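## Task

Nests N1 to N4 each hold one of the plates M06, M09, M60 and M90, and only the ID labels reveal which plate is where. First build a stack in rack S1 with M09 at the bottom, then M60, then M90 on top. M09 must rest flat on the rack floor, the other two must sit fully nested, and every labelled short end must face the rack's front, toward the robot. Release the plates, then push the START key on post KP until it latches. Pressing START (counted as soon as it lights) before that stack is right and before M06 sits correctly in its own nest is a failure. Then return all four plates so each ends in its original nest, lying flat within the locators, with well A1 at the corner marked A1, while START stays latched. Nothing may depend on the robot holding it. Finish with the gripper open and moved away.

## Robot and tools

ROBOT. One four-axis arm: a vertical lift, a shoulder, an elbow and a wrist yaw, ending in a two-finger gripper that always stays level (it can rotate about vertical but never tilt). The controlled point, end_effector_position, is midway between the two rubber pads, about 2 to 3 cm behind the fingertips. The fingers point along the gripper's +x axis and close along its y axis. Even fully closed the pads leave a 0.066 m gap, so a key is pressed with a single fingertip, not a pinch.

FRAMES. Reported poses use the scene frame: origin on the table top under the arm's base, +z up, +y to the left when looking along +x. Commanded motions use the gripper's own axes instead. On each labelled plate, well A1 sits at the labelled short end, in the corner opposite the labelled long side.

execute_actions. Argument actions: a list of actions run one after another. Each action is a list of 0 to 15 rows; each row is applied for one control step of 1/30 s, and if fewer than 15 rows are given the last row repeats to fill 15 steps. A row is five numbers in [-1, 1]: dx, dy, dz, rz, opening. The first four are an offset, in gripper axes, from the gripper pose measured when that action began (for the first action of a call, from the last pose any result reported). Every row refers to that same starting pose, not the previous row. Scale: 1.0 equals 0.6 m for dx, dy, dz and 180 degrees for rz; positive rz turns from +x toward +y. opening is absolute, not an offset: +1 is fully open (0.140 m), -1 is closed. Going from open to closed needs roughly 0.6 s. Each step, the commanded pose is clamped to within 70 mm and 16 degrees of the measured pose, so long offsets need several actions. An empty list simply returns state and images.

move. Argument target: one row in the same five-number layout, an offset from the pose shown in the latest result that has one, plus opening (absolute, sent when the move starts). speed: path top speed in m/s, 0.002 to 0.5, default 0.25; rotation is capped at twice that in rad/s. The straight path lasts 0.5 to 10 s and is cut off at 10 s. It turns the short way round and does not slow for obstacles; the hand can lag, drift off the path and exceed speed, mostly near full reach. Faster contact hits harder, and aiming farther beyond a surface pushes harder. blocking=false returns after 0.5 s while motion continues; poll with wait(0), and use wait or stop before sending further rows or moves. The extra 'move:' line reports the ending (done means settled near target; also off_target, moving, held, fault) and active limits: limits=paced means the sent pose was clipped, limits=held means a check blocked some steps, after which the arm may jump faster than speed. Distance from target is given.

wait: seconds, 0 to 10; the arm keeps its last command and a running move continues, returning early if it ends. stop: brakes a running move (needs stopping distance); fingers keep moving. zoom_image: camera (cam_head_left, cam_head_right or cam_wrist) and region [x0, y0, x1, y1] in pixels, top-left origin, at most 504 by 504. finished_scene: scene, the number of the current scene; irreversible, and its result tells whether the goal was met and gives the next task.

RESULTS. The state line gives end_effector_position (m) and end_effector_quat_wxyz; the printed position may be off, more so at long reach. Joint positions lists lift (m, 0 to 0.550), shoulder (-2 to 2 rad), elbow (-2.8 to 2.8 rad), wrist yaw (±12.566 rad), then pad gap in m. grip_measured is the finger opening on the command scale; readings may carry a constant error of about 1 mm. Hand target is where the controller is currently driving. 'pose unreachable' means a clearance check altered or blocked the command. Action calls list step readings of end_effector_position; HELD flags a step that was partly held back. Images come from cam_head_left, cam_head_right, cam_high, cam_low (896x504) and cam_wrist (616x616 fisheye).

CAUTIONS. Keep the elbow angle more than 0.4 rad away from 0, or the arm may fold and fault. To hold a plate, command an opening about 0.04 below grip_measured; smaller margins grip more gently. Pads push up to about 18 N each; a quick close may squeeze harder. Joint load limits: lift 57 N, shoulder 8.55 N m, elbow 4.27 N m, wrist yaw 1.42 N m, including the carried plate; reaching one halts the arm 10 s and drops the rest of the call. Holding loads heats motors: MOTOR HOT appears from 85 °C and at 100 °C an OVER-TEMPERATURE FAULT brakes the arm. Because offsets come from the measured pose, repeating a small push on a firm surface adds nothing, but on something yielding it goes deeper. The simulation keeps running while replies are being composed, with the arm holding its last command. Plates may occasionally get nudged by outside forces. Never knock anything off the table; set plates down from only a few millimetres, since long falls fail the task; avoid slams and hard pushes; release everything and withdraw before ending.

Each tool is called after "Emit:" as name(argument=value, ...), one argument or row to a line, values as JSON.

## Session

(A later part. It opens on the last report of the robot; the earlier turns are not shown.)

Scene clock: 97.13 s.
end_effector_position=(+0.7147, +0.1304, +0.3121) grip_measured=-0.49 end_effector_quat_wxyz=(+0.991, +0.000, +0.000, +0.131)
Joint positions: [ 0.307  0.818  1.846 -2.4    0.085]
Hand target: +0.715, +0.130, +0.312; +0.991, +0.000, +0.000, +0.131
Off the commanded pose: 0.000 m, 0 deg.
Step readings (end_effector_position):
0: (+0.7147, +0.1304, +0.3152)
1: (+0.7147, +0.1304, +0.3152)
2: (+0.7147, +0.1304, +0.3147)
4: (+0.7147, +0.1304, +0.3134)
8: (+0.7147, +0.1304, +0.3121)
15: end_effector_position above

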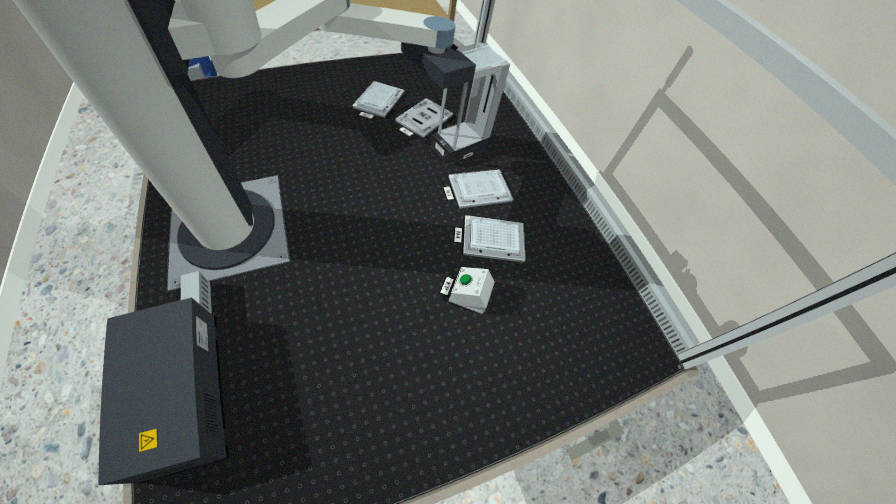

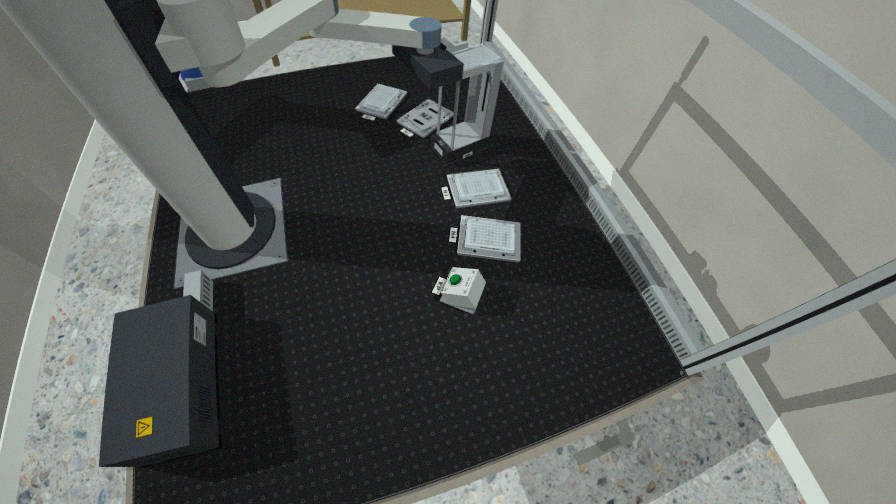

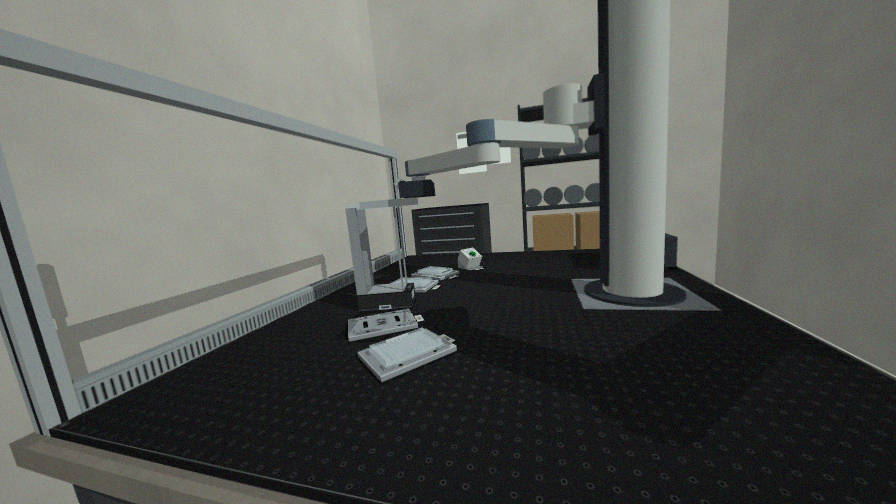

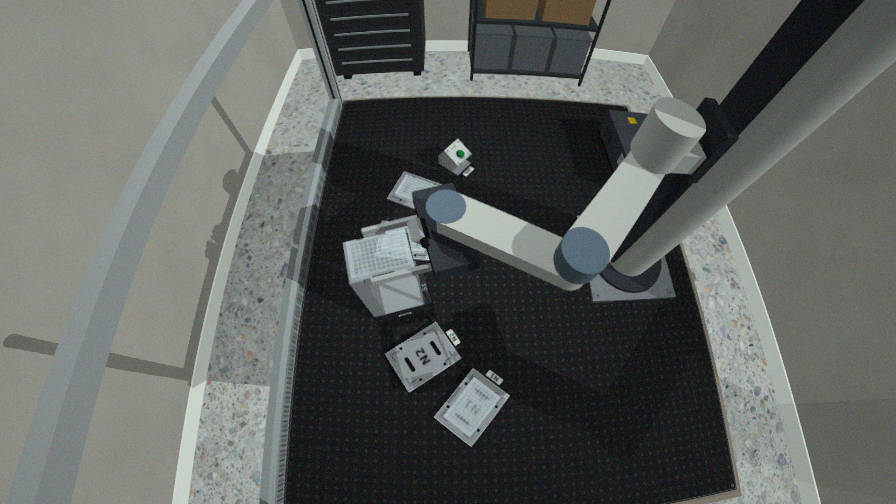

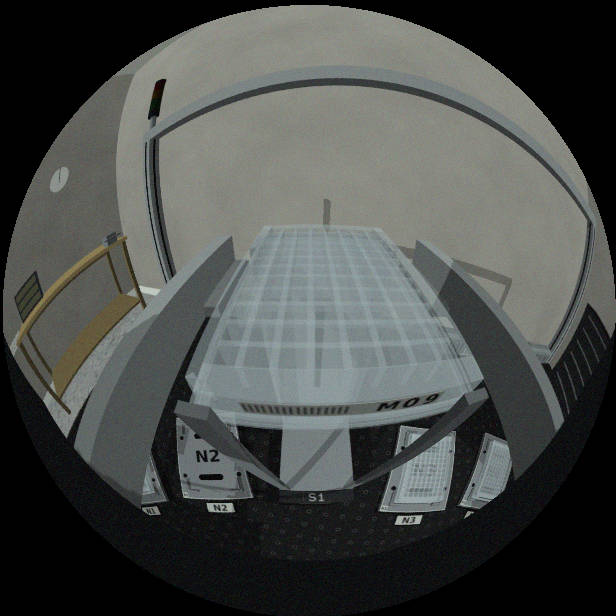

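Emit:
move(
  target=[0,0,-0.062,0,-0.54],
  speed=0.06,
)

Emit:
execute_actions(
  actions=[
    [[0,0,-0.002,0,-0.54],[0,0,-0.003,0,-0.54],[0,0,-0.004,0,-0.54],[0,0,-0.005,0,-0.54],[0,0,-0.006,0,-0.54],[0,0,-0.007,0,-0.54],[0,0,-0.008,0,-0.54]],
  ],
)

Emit:
zoom_image(
  camera="cam_wrist",
  region=[150,180,530,520],
)

Scene clock: 103.30 s.
end_effector_position=(+0.7147, +0.1305, +0.0827) grip_measured=-0.49 end_effector_quat_wxyz=(+0.991, +0.000, +0.000, +0.132)
Joint positions: [ 0.078  0.818  1.846 -2.4    0.085]
Hand target: +0.715, +0.130, +0.083; +0.991, +0.000, +0.000, +0.132
Off the commanded pose: 0.000 m, 0 deg.
move: done

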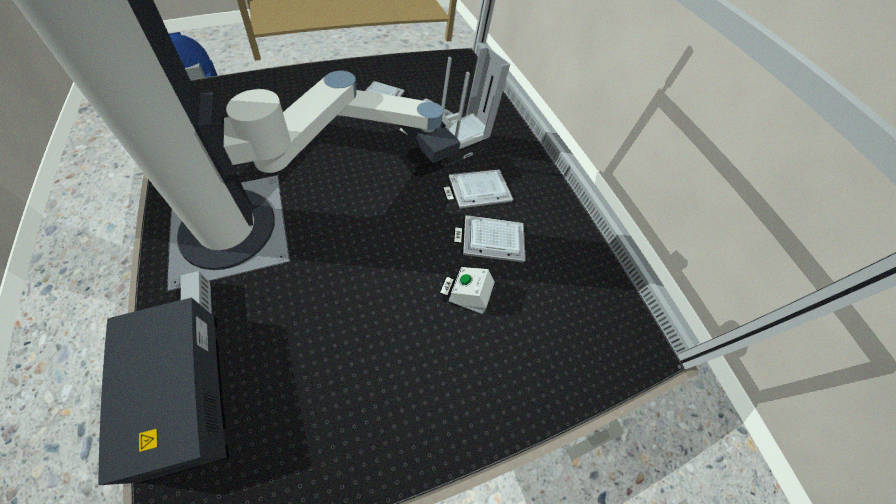

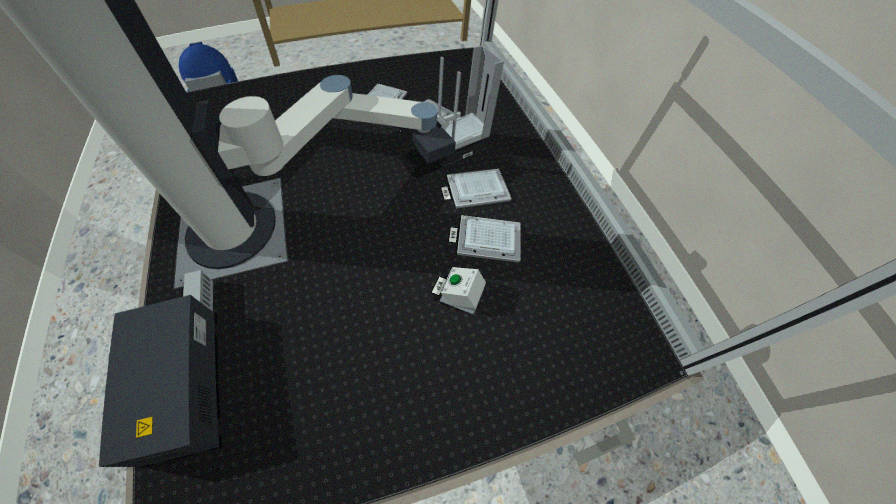

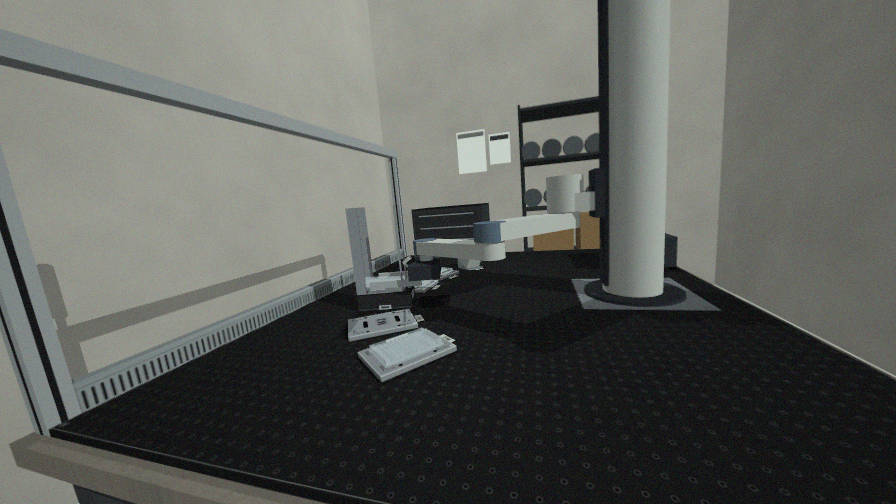

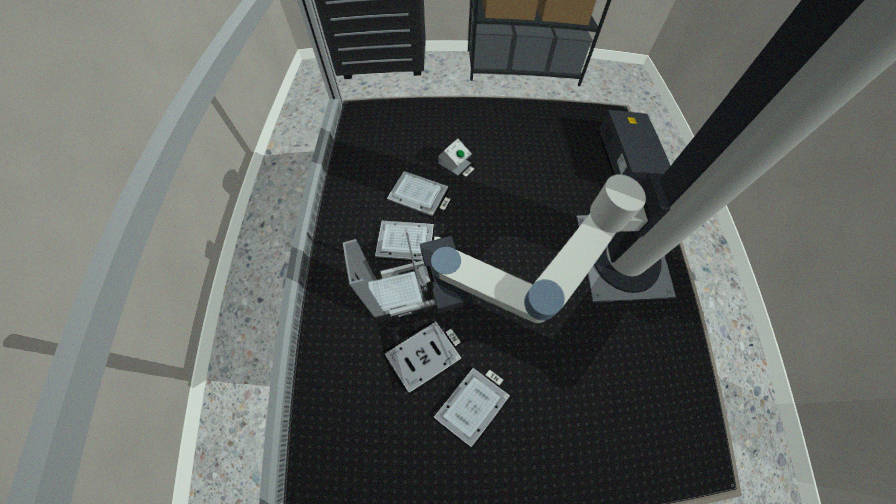

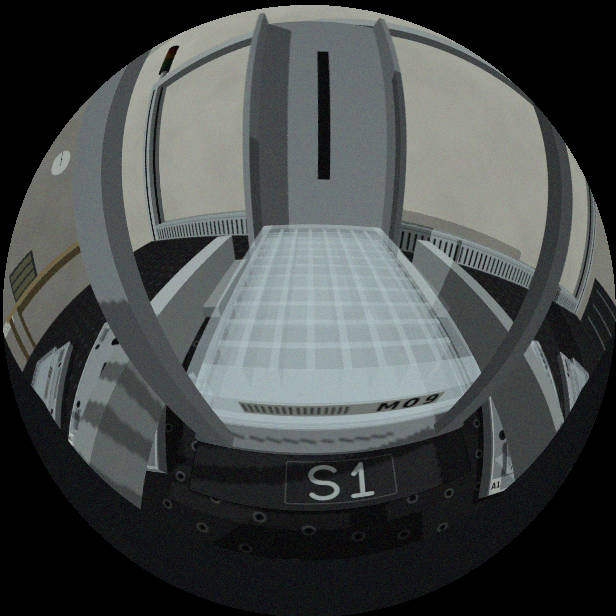

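Scene clock: 103.80 s.
end_effector_position=(+0.7147, +0.1305, +0.0778) grip_measured=-0.49 end_effector_quat_wxyz=(+0.991, +0.000, +0.000, +0.132)
Joint positions: [ 0.073  0.818  1.846 -2.4    0.085]
Hand target: +0.715, +0.130, +0.078; +0.991, +0.000, +0.000, +0.132
Off the commanded pose: 0.000 m, 0 deg.
Step readings (end_effector_position):
0: (+0.7147, +0.1305, +0.0827)
1: (+0.7147, +0.1305, +0.0827)
2: (+0.7147, +0.1305, +0.0819)
4: (+0.7147, +0.1305, +0.0803)
8: (+0.7147, +0.1305, +0.0780)
15: end_effector_position above

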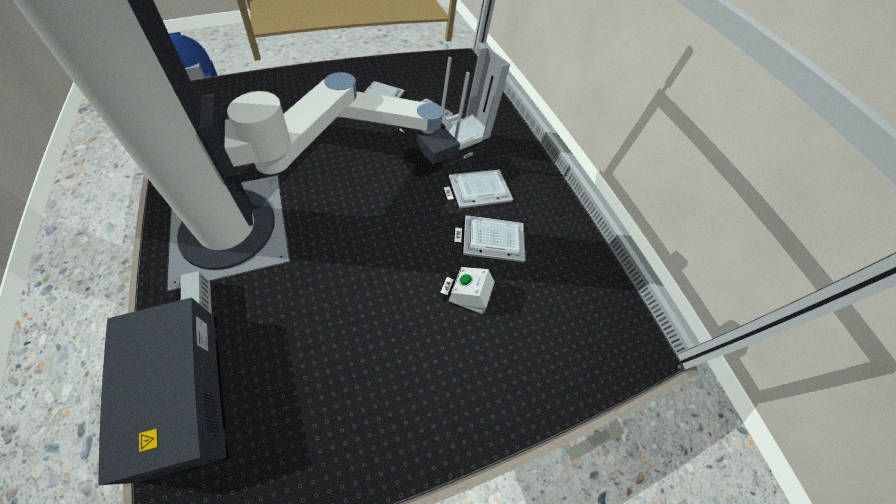

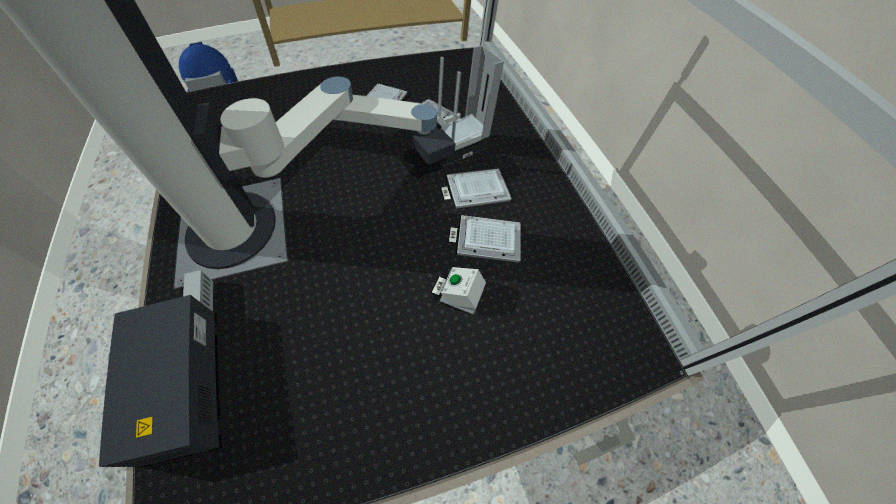

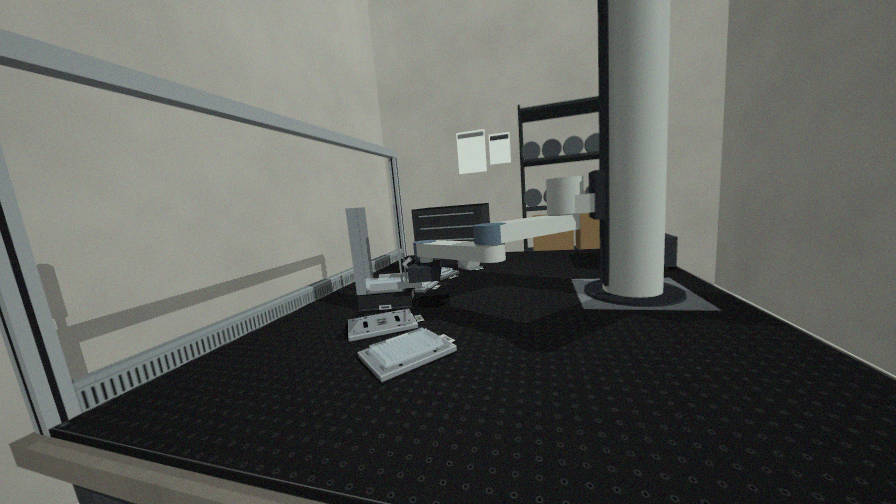

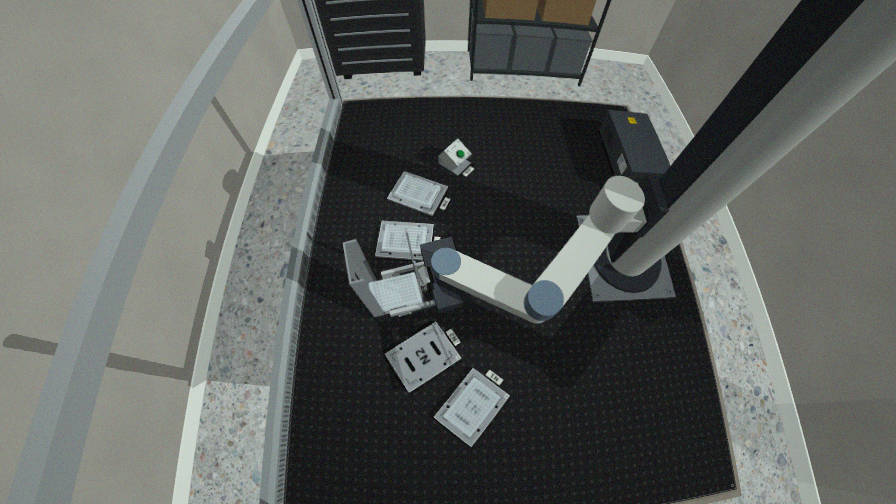

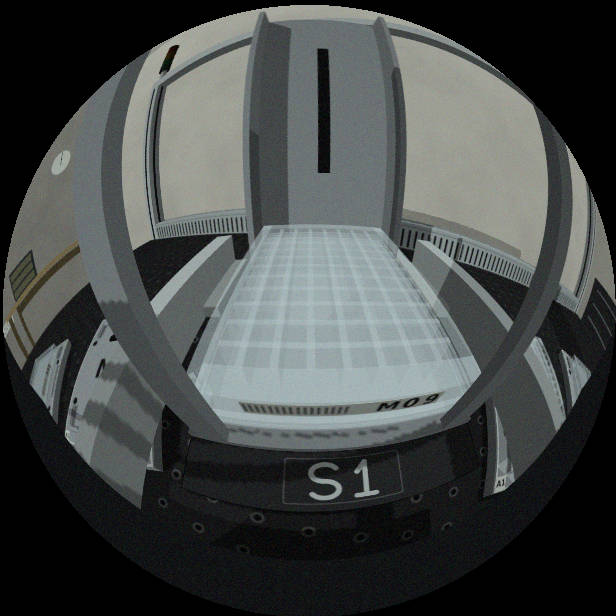

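Region (150, 180, 530, 520) of cam_wrist's 616x616 image, scaled by 1.326, with more detail than that image has; it fills the top 451 rows of this view, and the rest is white.

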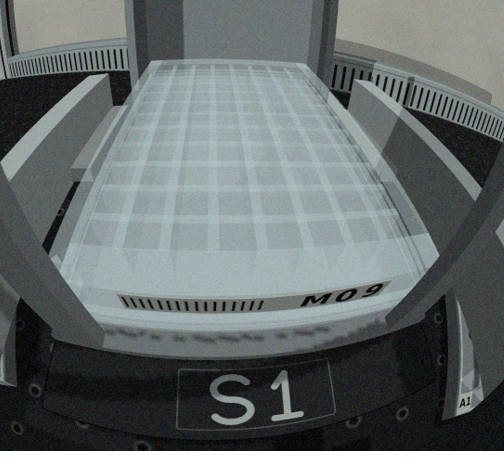

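Emit:
execute_actions(
  actions=[
    [[0,0,-0.001,0,-0.54],[0,0,-0.002,0,-0.54],[0,0,-0.003,0,-0.54]],
  ],
)

Emit:
zoom_image(
  camera="cam_wrist",
  region=[150,180,530,520],
)

Scene clock: 104.87 s.
end_effector_position=(+0.7147, +0.1305, +0.0760) grip_measured=-0.49 end_effector_quat_wxyz=(+0.991, +0.000, +0.000, +0.132)
Joint positions: [ 0.071  0.818  1.846 -2.4    0.085]
Hand target: +0.715, +0.130, +0.076; +0.991, +0.000, +0.000, +0.132
Off the commanded pose: 0.000 m, 0 deg.
Step readings (end_effector_position):
0: (+0.7147, +0.1305, +0.0778)
1: (+0.7147, +0.1305, +0.0778)
2: (+0.7147, +0.1305, +0.0774)
4: (+0.7147, +0.1305, +0.0761)
8: (+0.7147, +0.1305, +0.0760)
15: end_effector_position above

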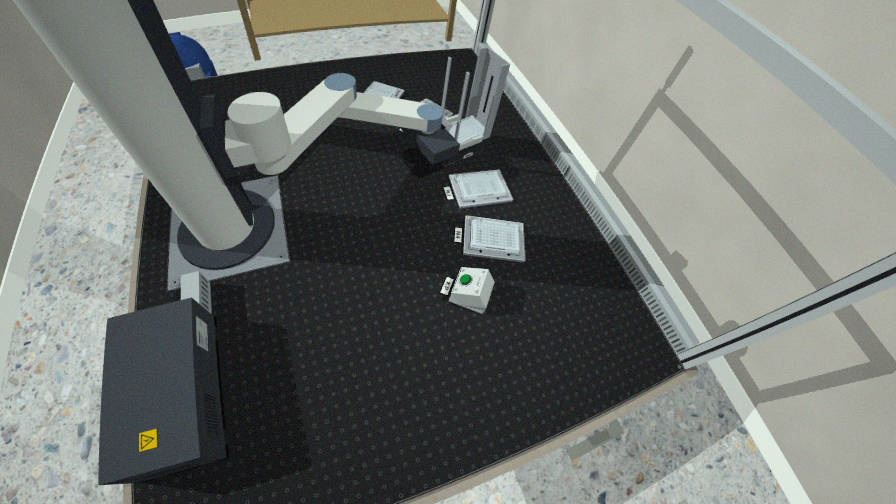

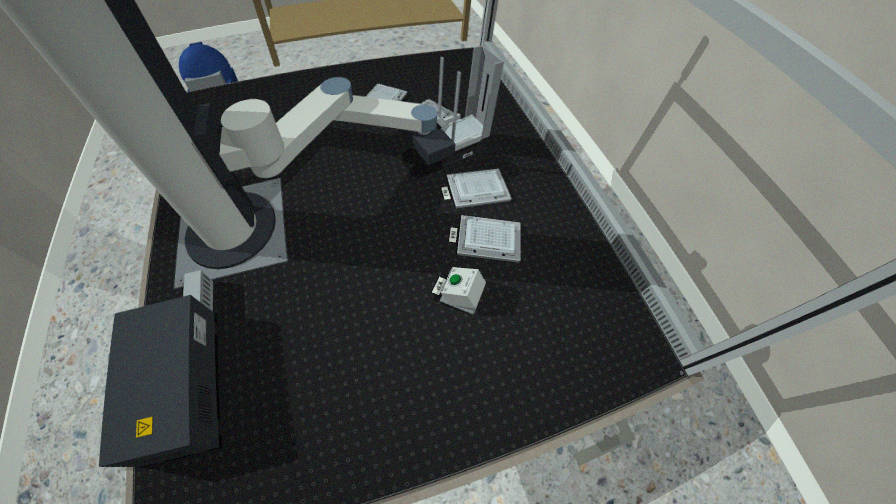

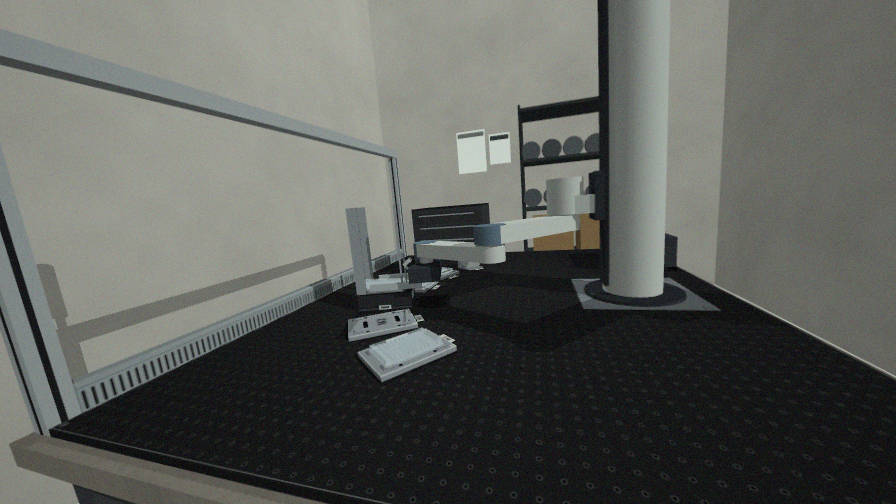

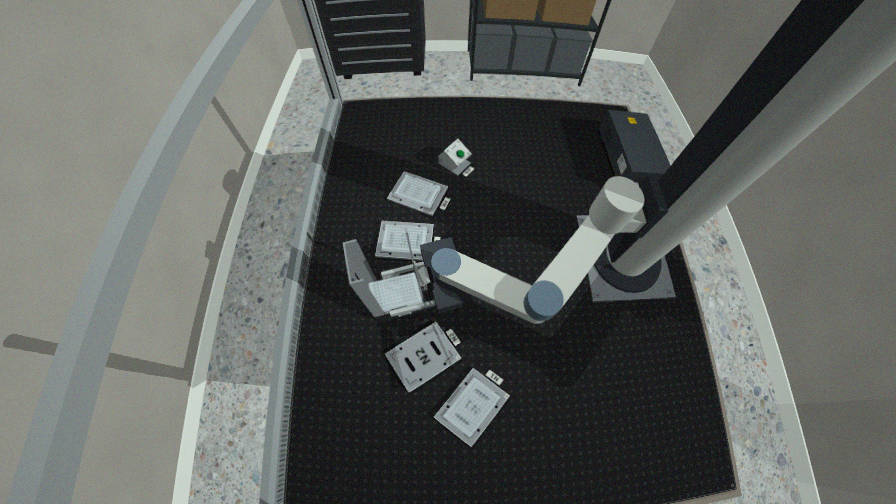

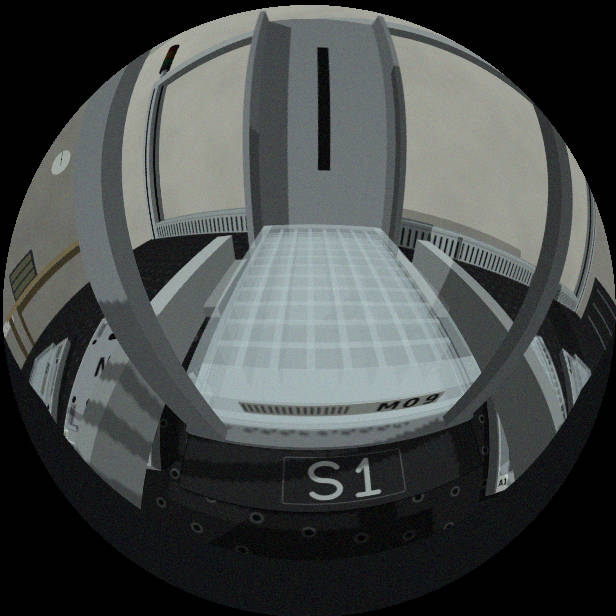

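Region (150, 180, 530, 520) of cam_wrist's 616x616 image, scaled by 1.326, with more detail than that image has; it fills the top 451 rows of this view, and the rest is white.

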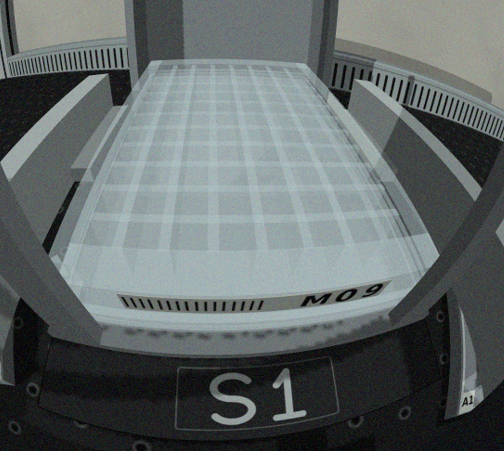

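Emit:
execute_actions(
  actions=[
    [[0,0,-0.001,0,-0.54],[0,0,-0.002,0,-0.54],[0,0,-0.0025,0,-0.54]],
  ],
)

Emit:
zoom_image(
  camera="cam_wrist",
  region=[150,180,530,520],
)

Scene clock: 105.70 s.
end_effector_position=(+0.7147, +0.1305, +0.0744) grip_measured=-0.49 end_effector_quat_wxyz=(+0.991, +0.000, +0.000, +0.132)
Joint positions: [ 0.069  0.818  1.846 -2.4    0.085]
Hand target: +0.715, +0.130, +0.074; +0.991, +0.000, +0.000, +0.132
Off the commanded pose: 0.000 m, 0 deg.
Step readings (end_effector_position):
0: (+0.7147, +0.1305, +0.0760)
1: (+0.7147, +0.1305, +0.0760)
2: (+0.7147, +0.1305, +0.0755)
4: (+0.7147, +0.1305, +0.0745)
8: (+0.7147, +0.1305, +0.0744)
15: end_effector_position above

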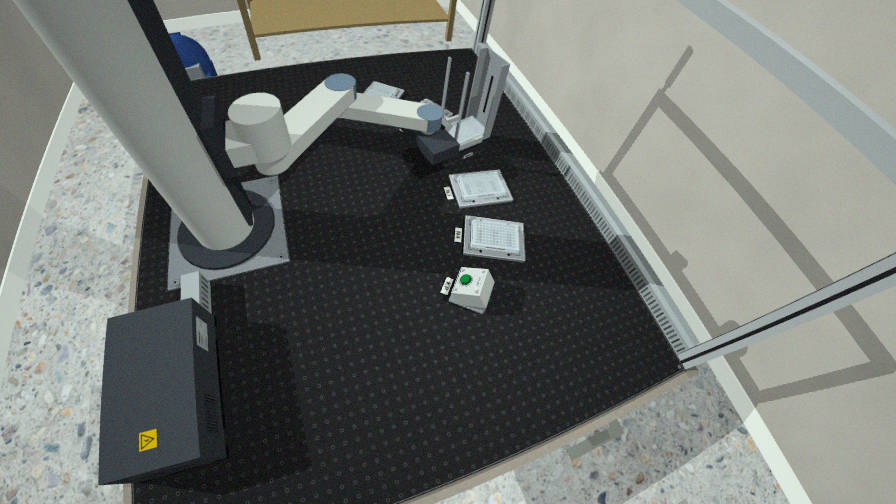

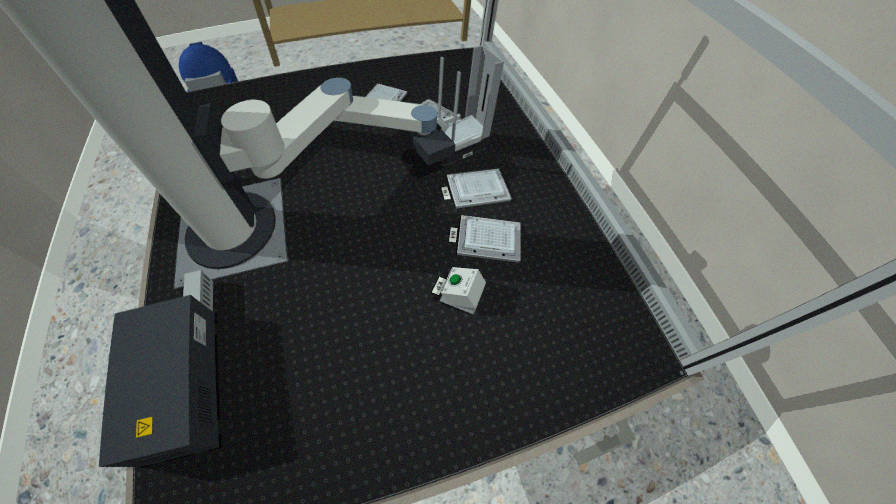

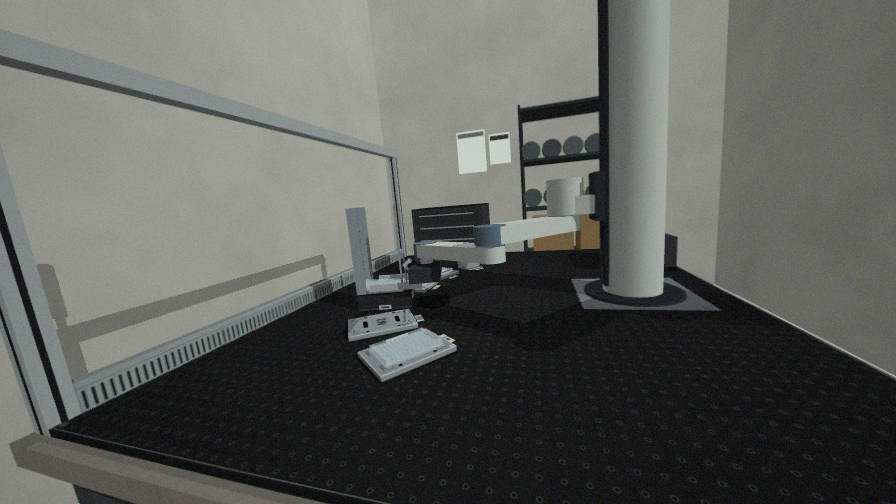

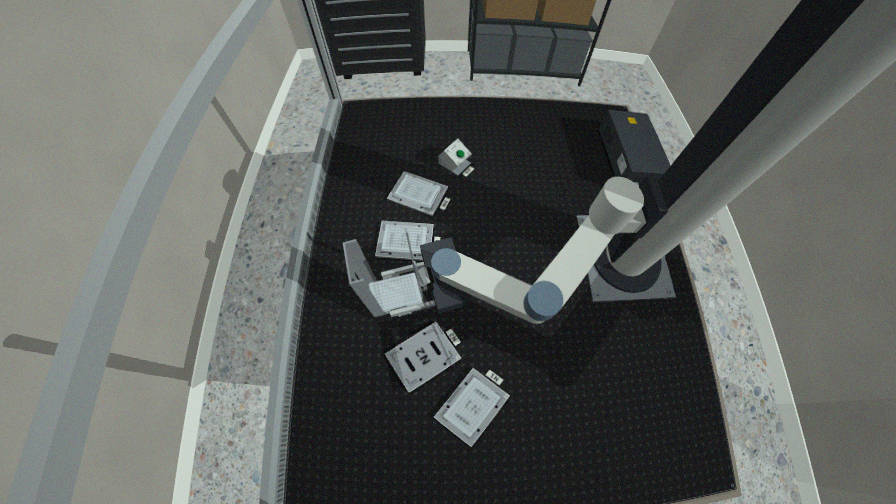

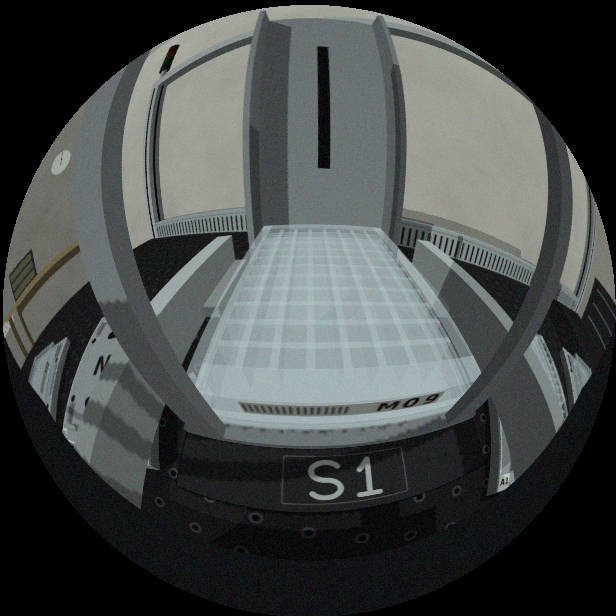

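Region (150, 180, 530, 520) of cam_wrist's 616x616 image, scaled by 1.326, with more detail than that image has; it fills the top 451 rows of this view, and the rest is white.

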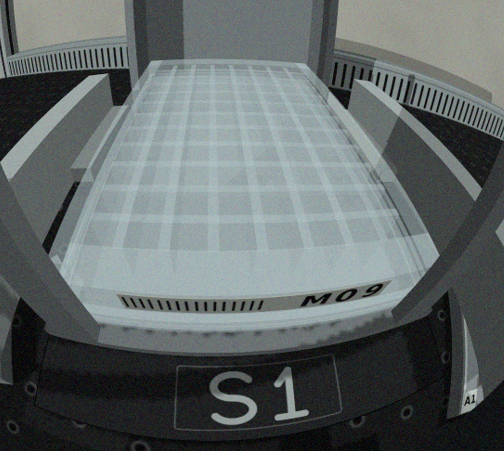

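Emit:
zoom_image(
  camera="cam_wrist",
  region=[170,380,330,470],
)

Emit:
zoom_image(
  camera="cam_high",
  region=[340,255,450,315],
)

Region (170, 380, 330, 470) of cam_wrist's 616x616 image, scaled by 3.150, with more detail than that image has; it fills the top 284 rows of this view, and the rest is white.

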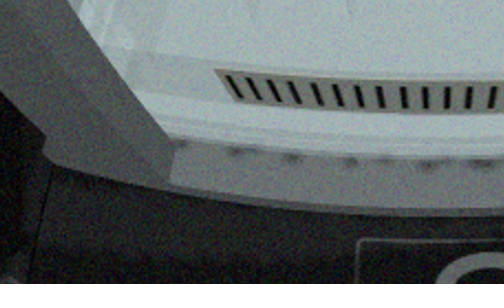

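Region (340, 255, 450, 315) of cam_high's 896x504 image, scaled by 4.582, with more detail than that image has; it fills the top 275 rows of this view, and the rest is white.

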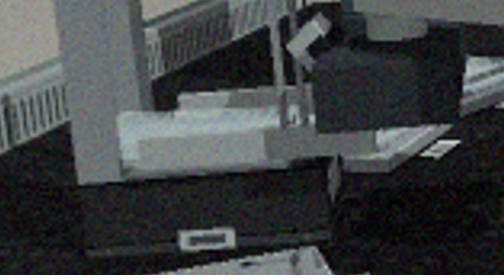

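Emit:
zoom_image(
  camera="cam_wrist",
  region=[240,200,410,270],
)

Region (240, 200, 410, 270) of cam_wrist's 616x616 image, scaled by 2.965, with more detail than that image has; it fills the top 208 rows of this view, and the rest is white.

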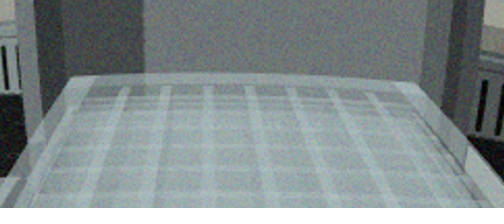

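Emit:
execute_actions(
  actions=[
    [[0,0,-0.001,0,-0.54],[0,0,-0.002,0,-0.54],[0,0,-0.0025,0,-0.54]],
  ],
)

Emit:
zoom_image(
  camera="cam_wrist",
  region=[240,200,410,270],
)

Emit:
zoom_image(
  camera="cam_wrist",
  region=[170,380,330,470],
)

Scene clock: 108.07 s.
end_effector_position=(+0.7147, +0.1305, +0.0729) grip_measured=-0.49 end_effector_quat_wxyz=(+0.991, +0.000, +0.000, +0.132)
Joint positions: [ 0.068  0.818  1.846 -2.4    0.085]
Hand target: +0.715, +0.130, +0.073; +0.991, +0.000, +0.000, +0.132
Off the commanded pose: 0.000 m, 0 deg.
Step readings (end_effector_position):
0: (+0.7147, +0.1305, +0.0744)
1: (+0.7147, +0.1305, +0.0744)
2: (+0.7147, +0.1305, +0.0740)
4: (+0.7147, +0.1305, +0.0730)
8: (+0.7147, +0.1305, +0.0729)
15: end_effector_position above

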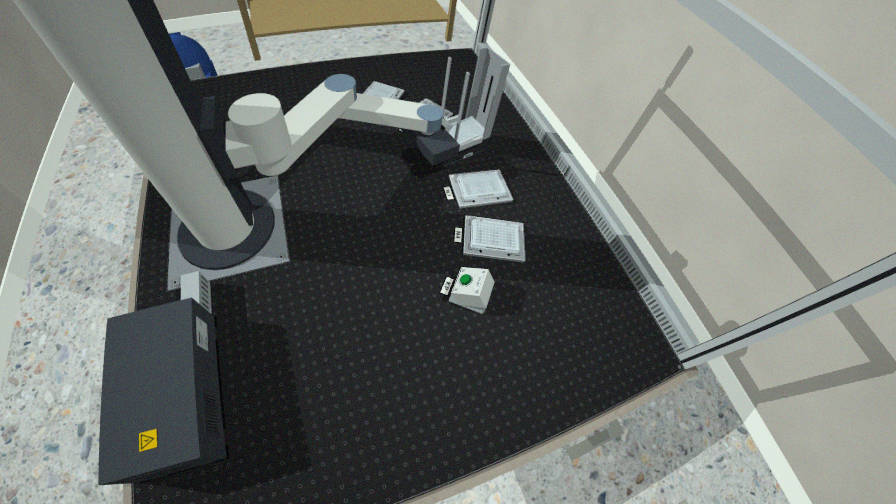

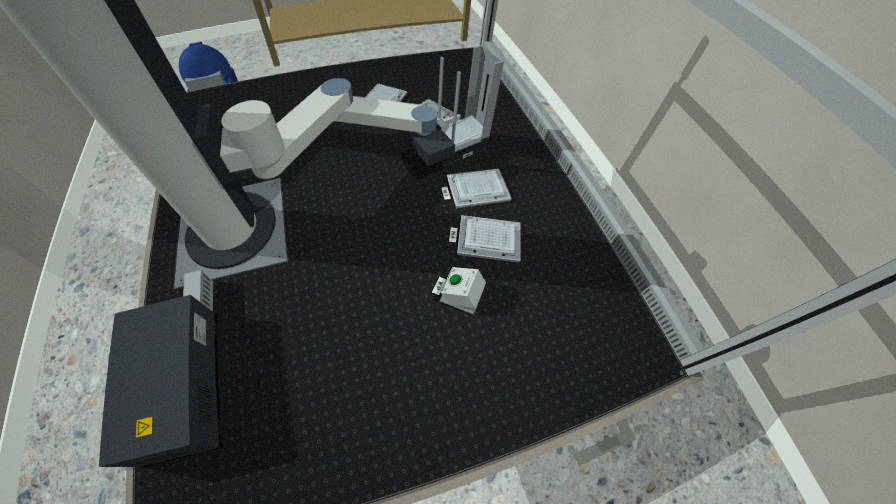

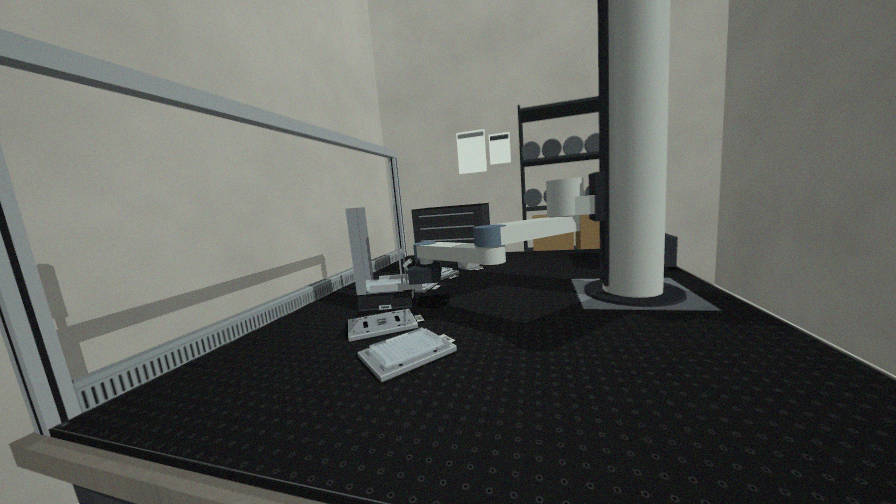

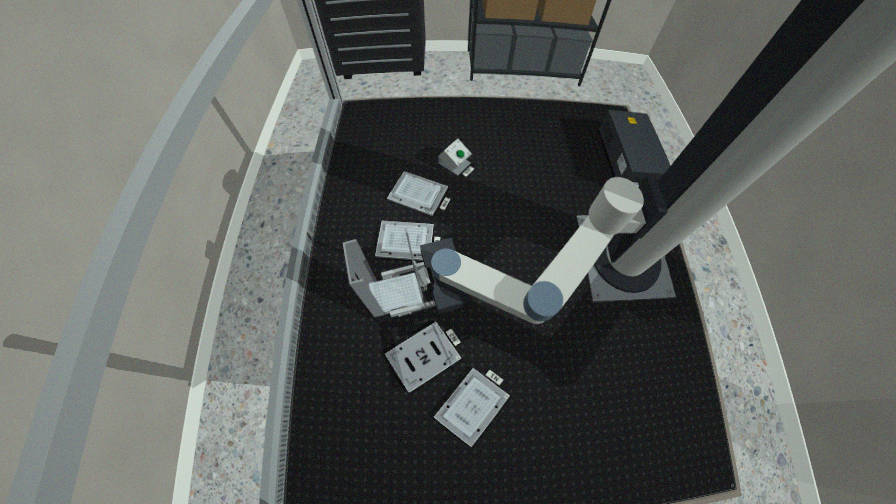

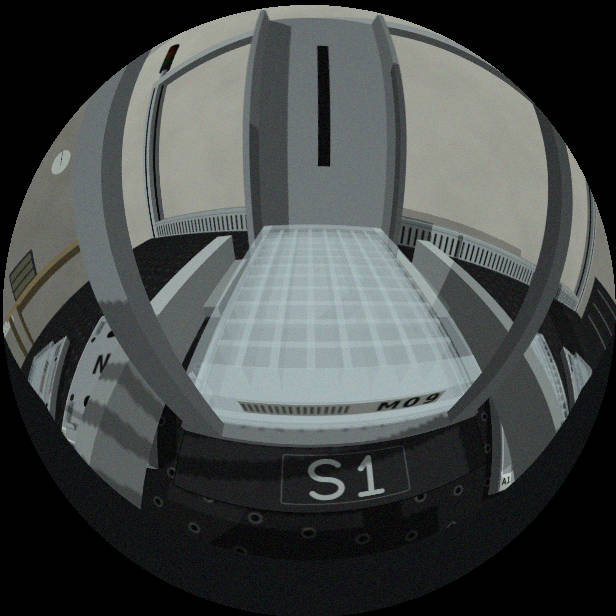

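Region (240, 200, 410, 270) of cam_wrist's 616x616 image, scaled by 2.965, with more detail than that image has; it fills the top 208 rows of this view, and the rest is white.

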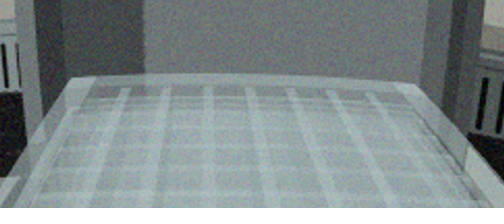

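Region (170, 380, 330, 470) of cam_wrist's 616x616 image, scaled by 3.150, with more detail than that image has; it fills the top 284 rows of this view, and the rest is white.

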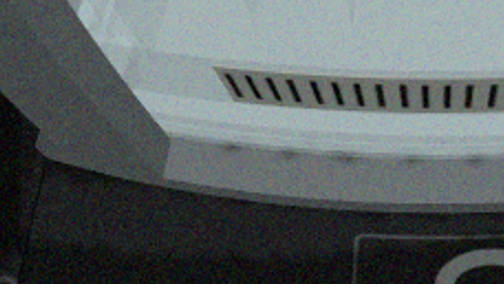

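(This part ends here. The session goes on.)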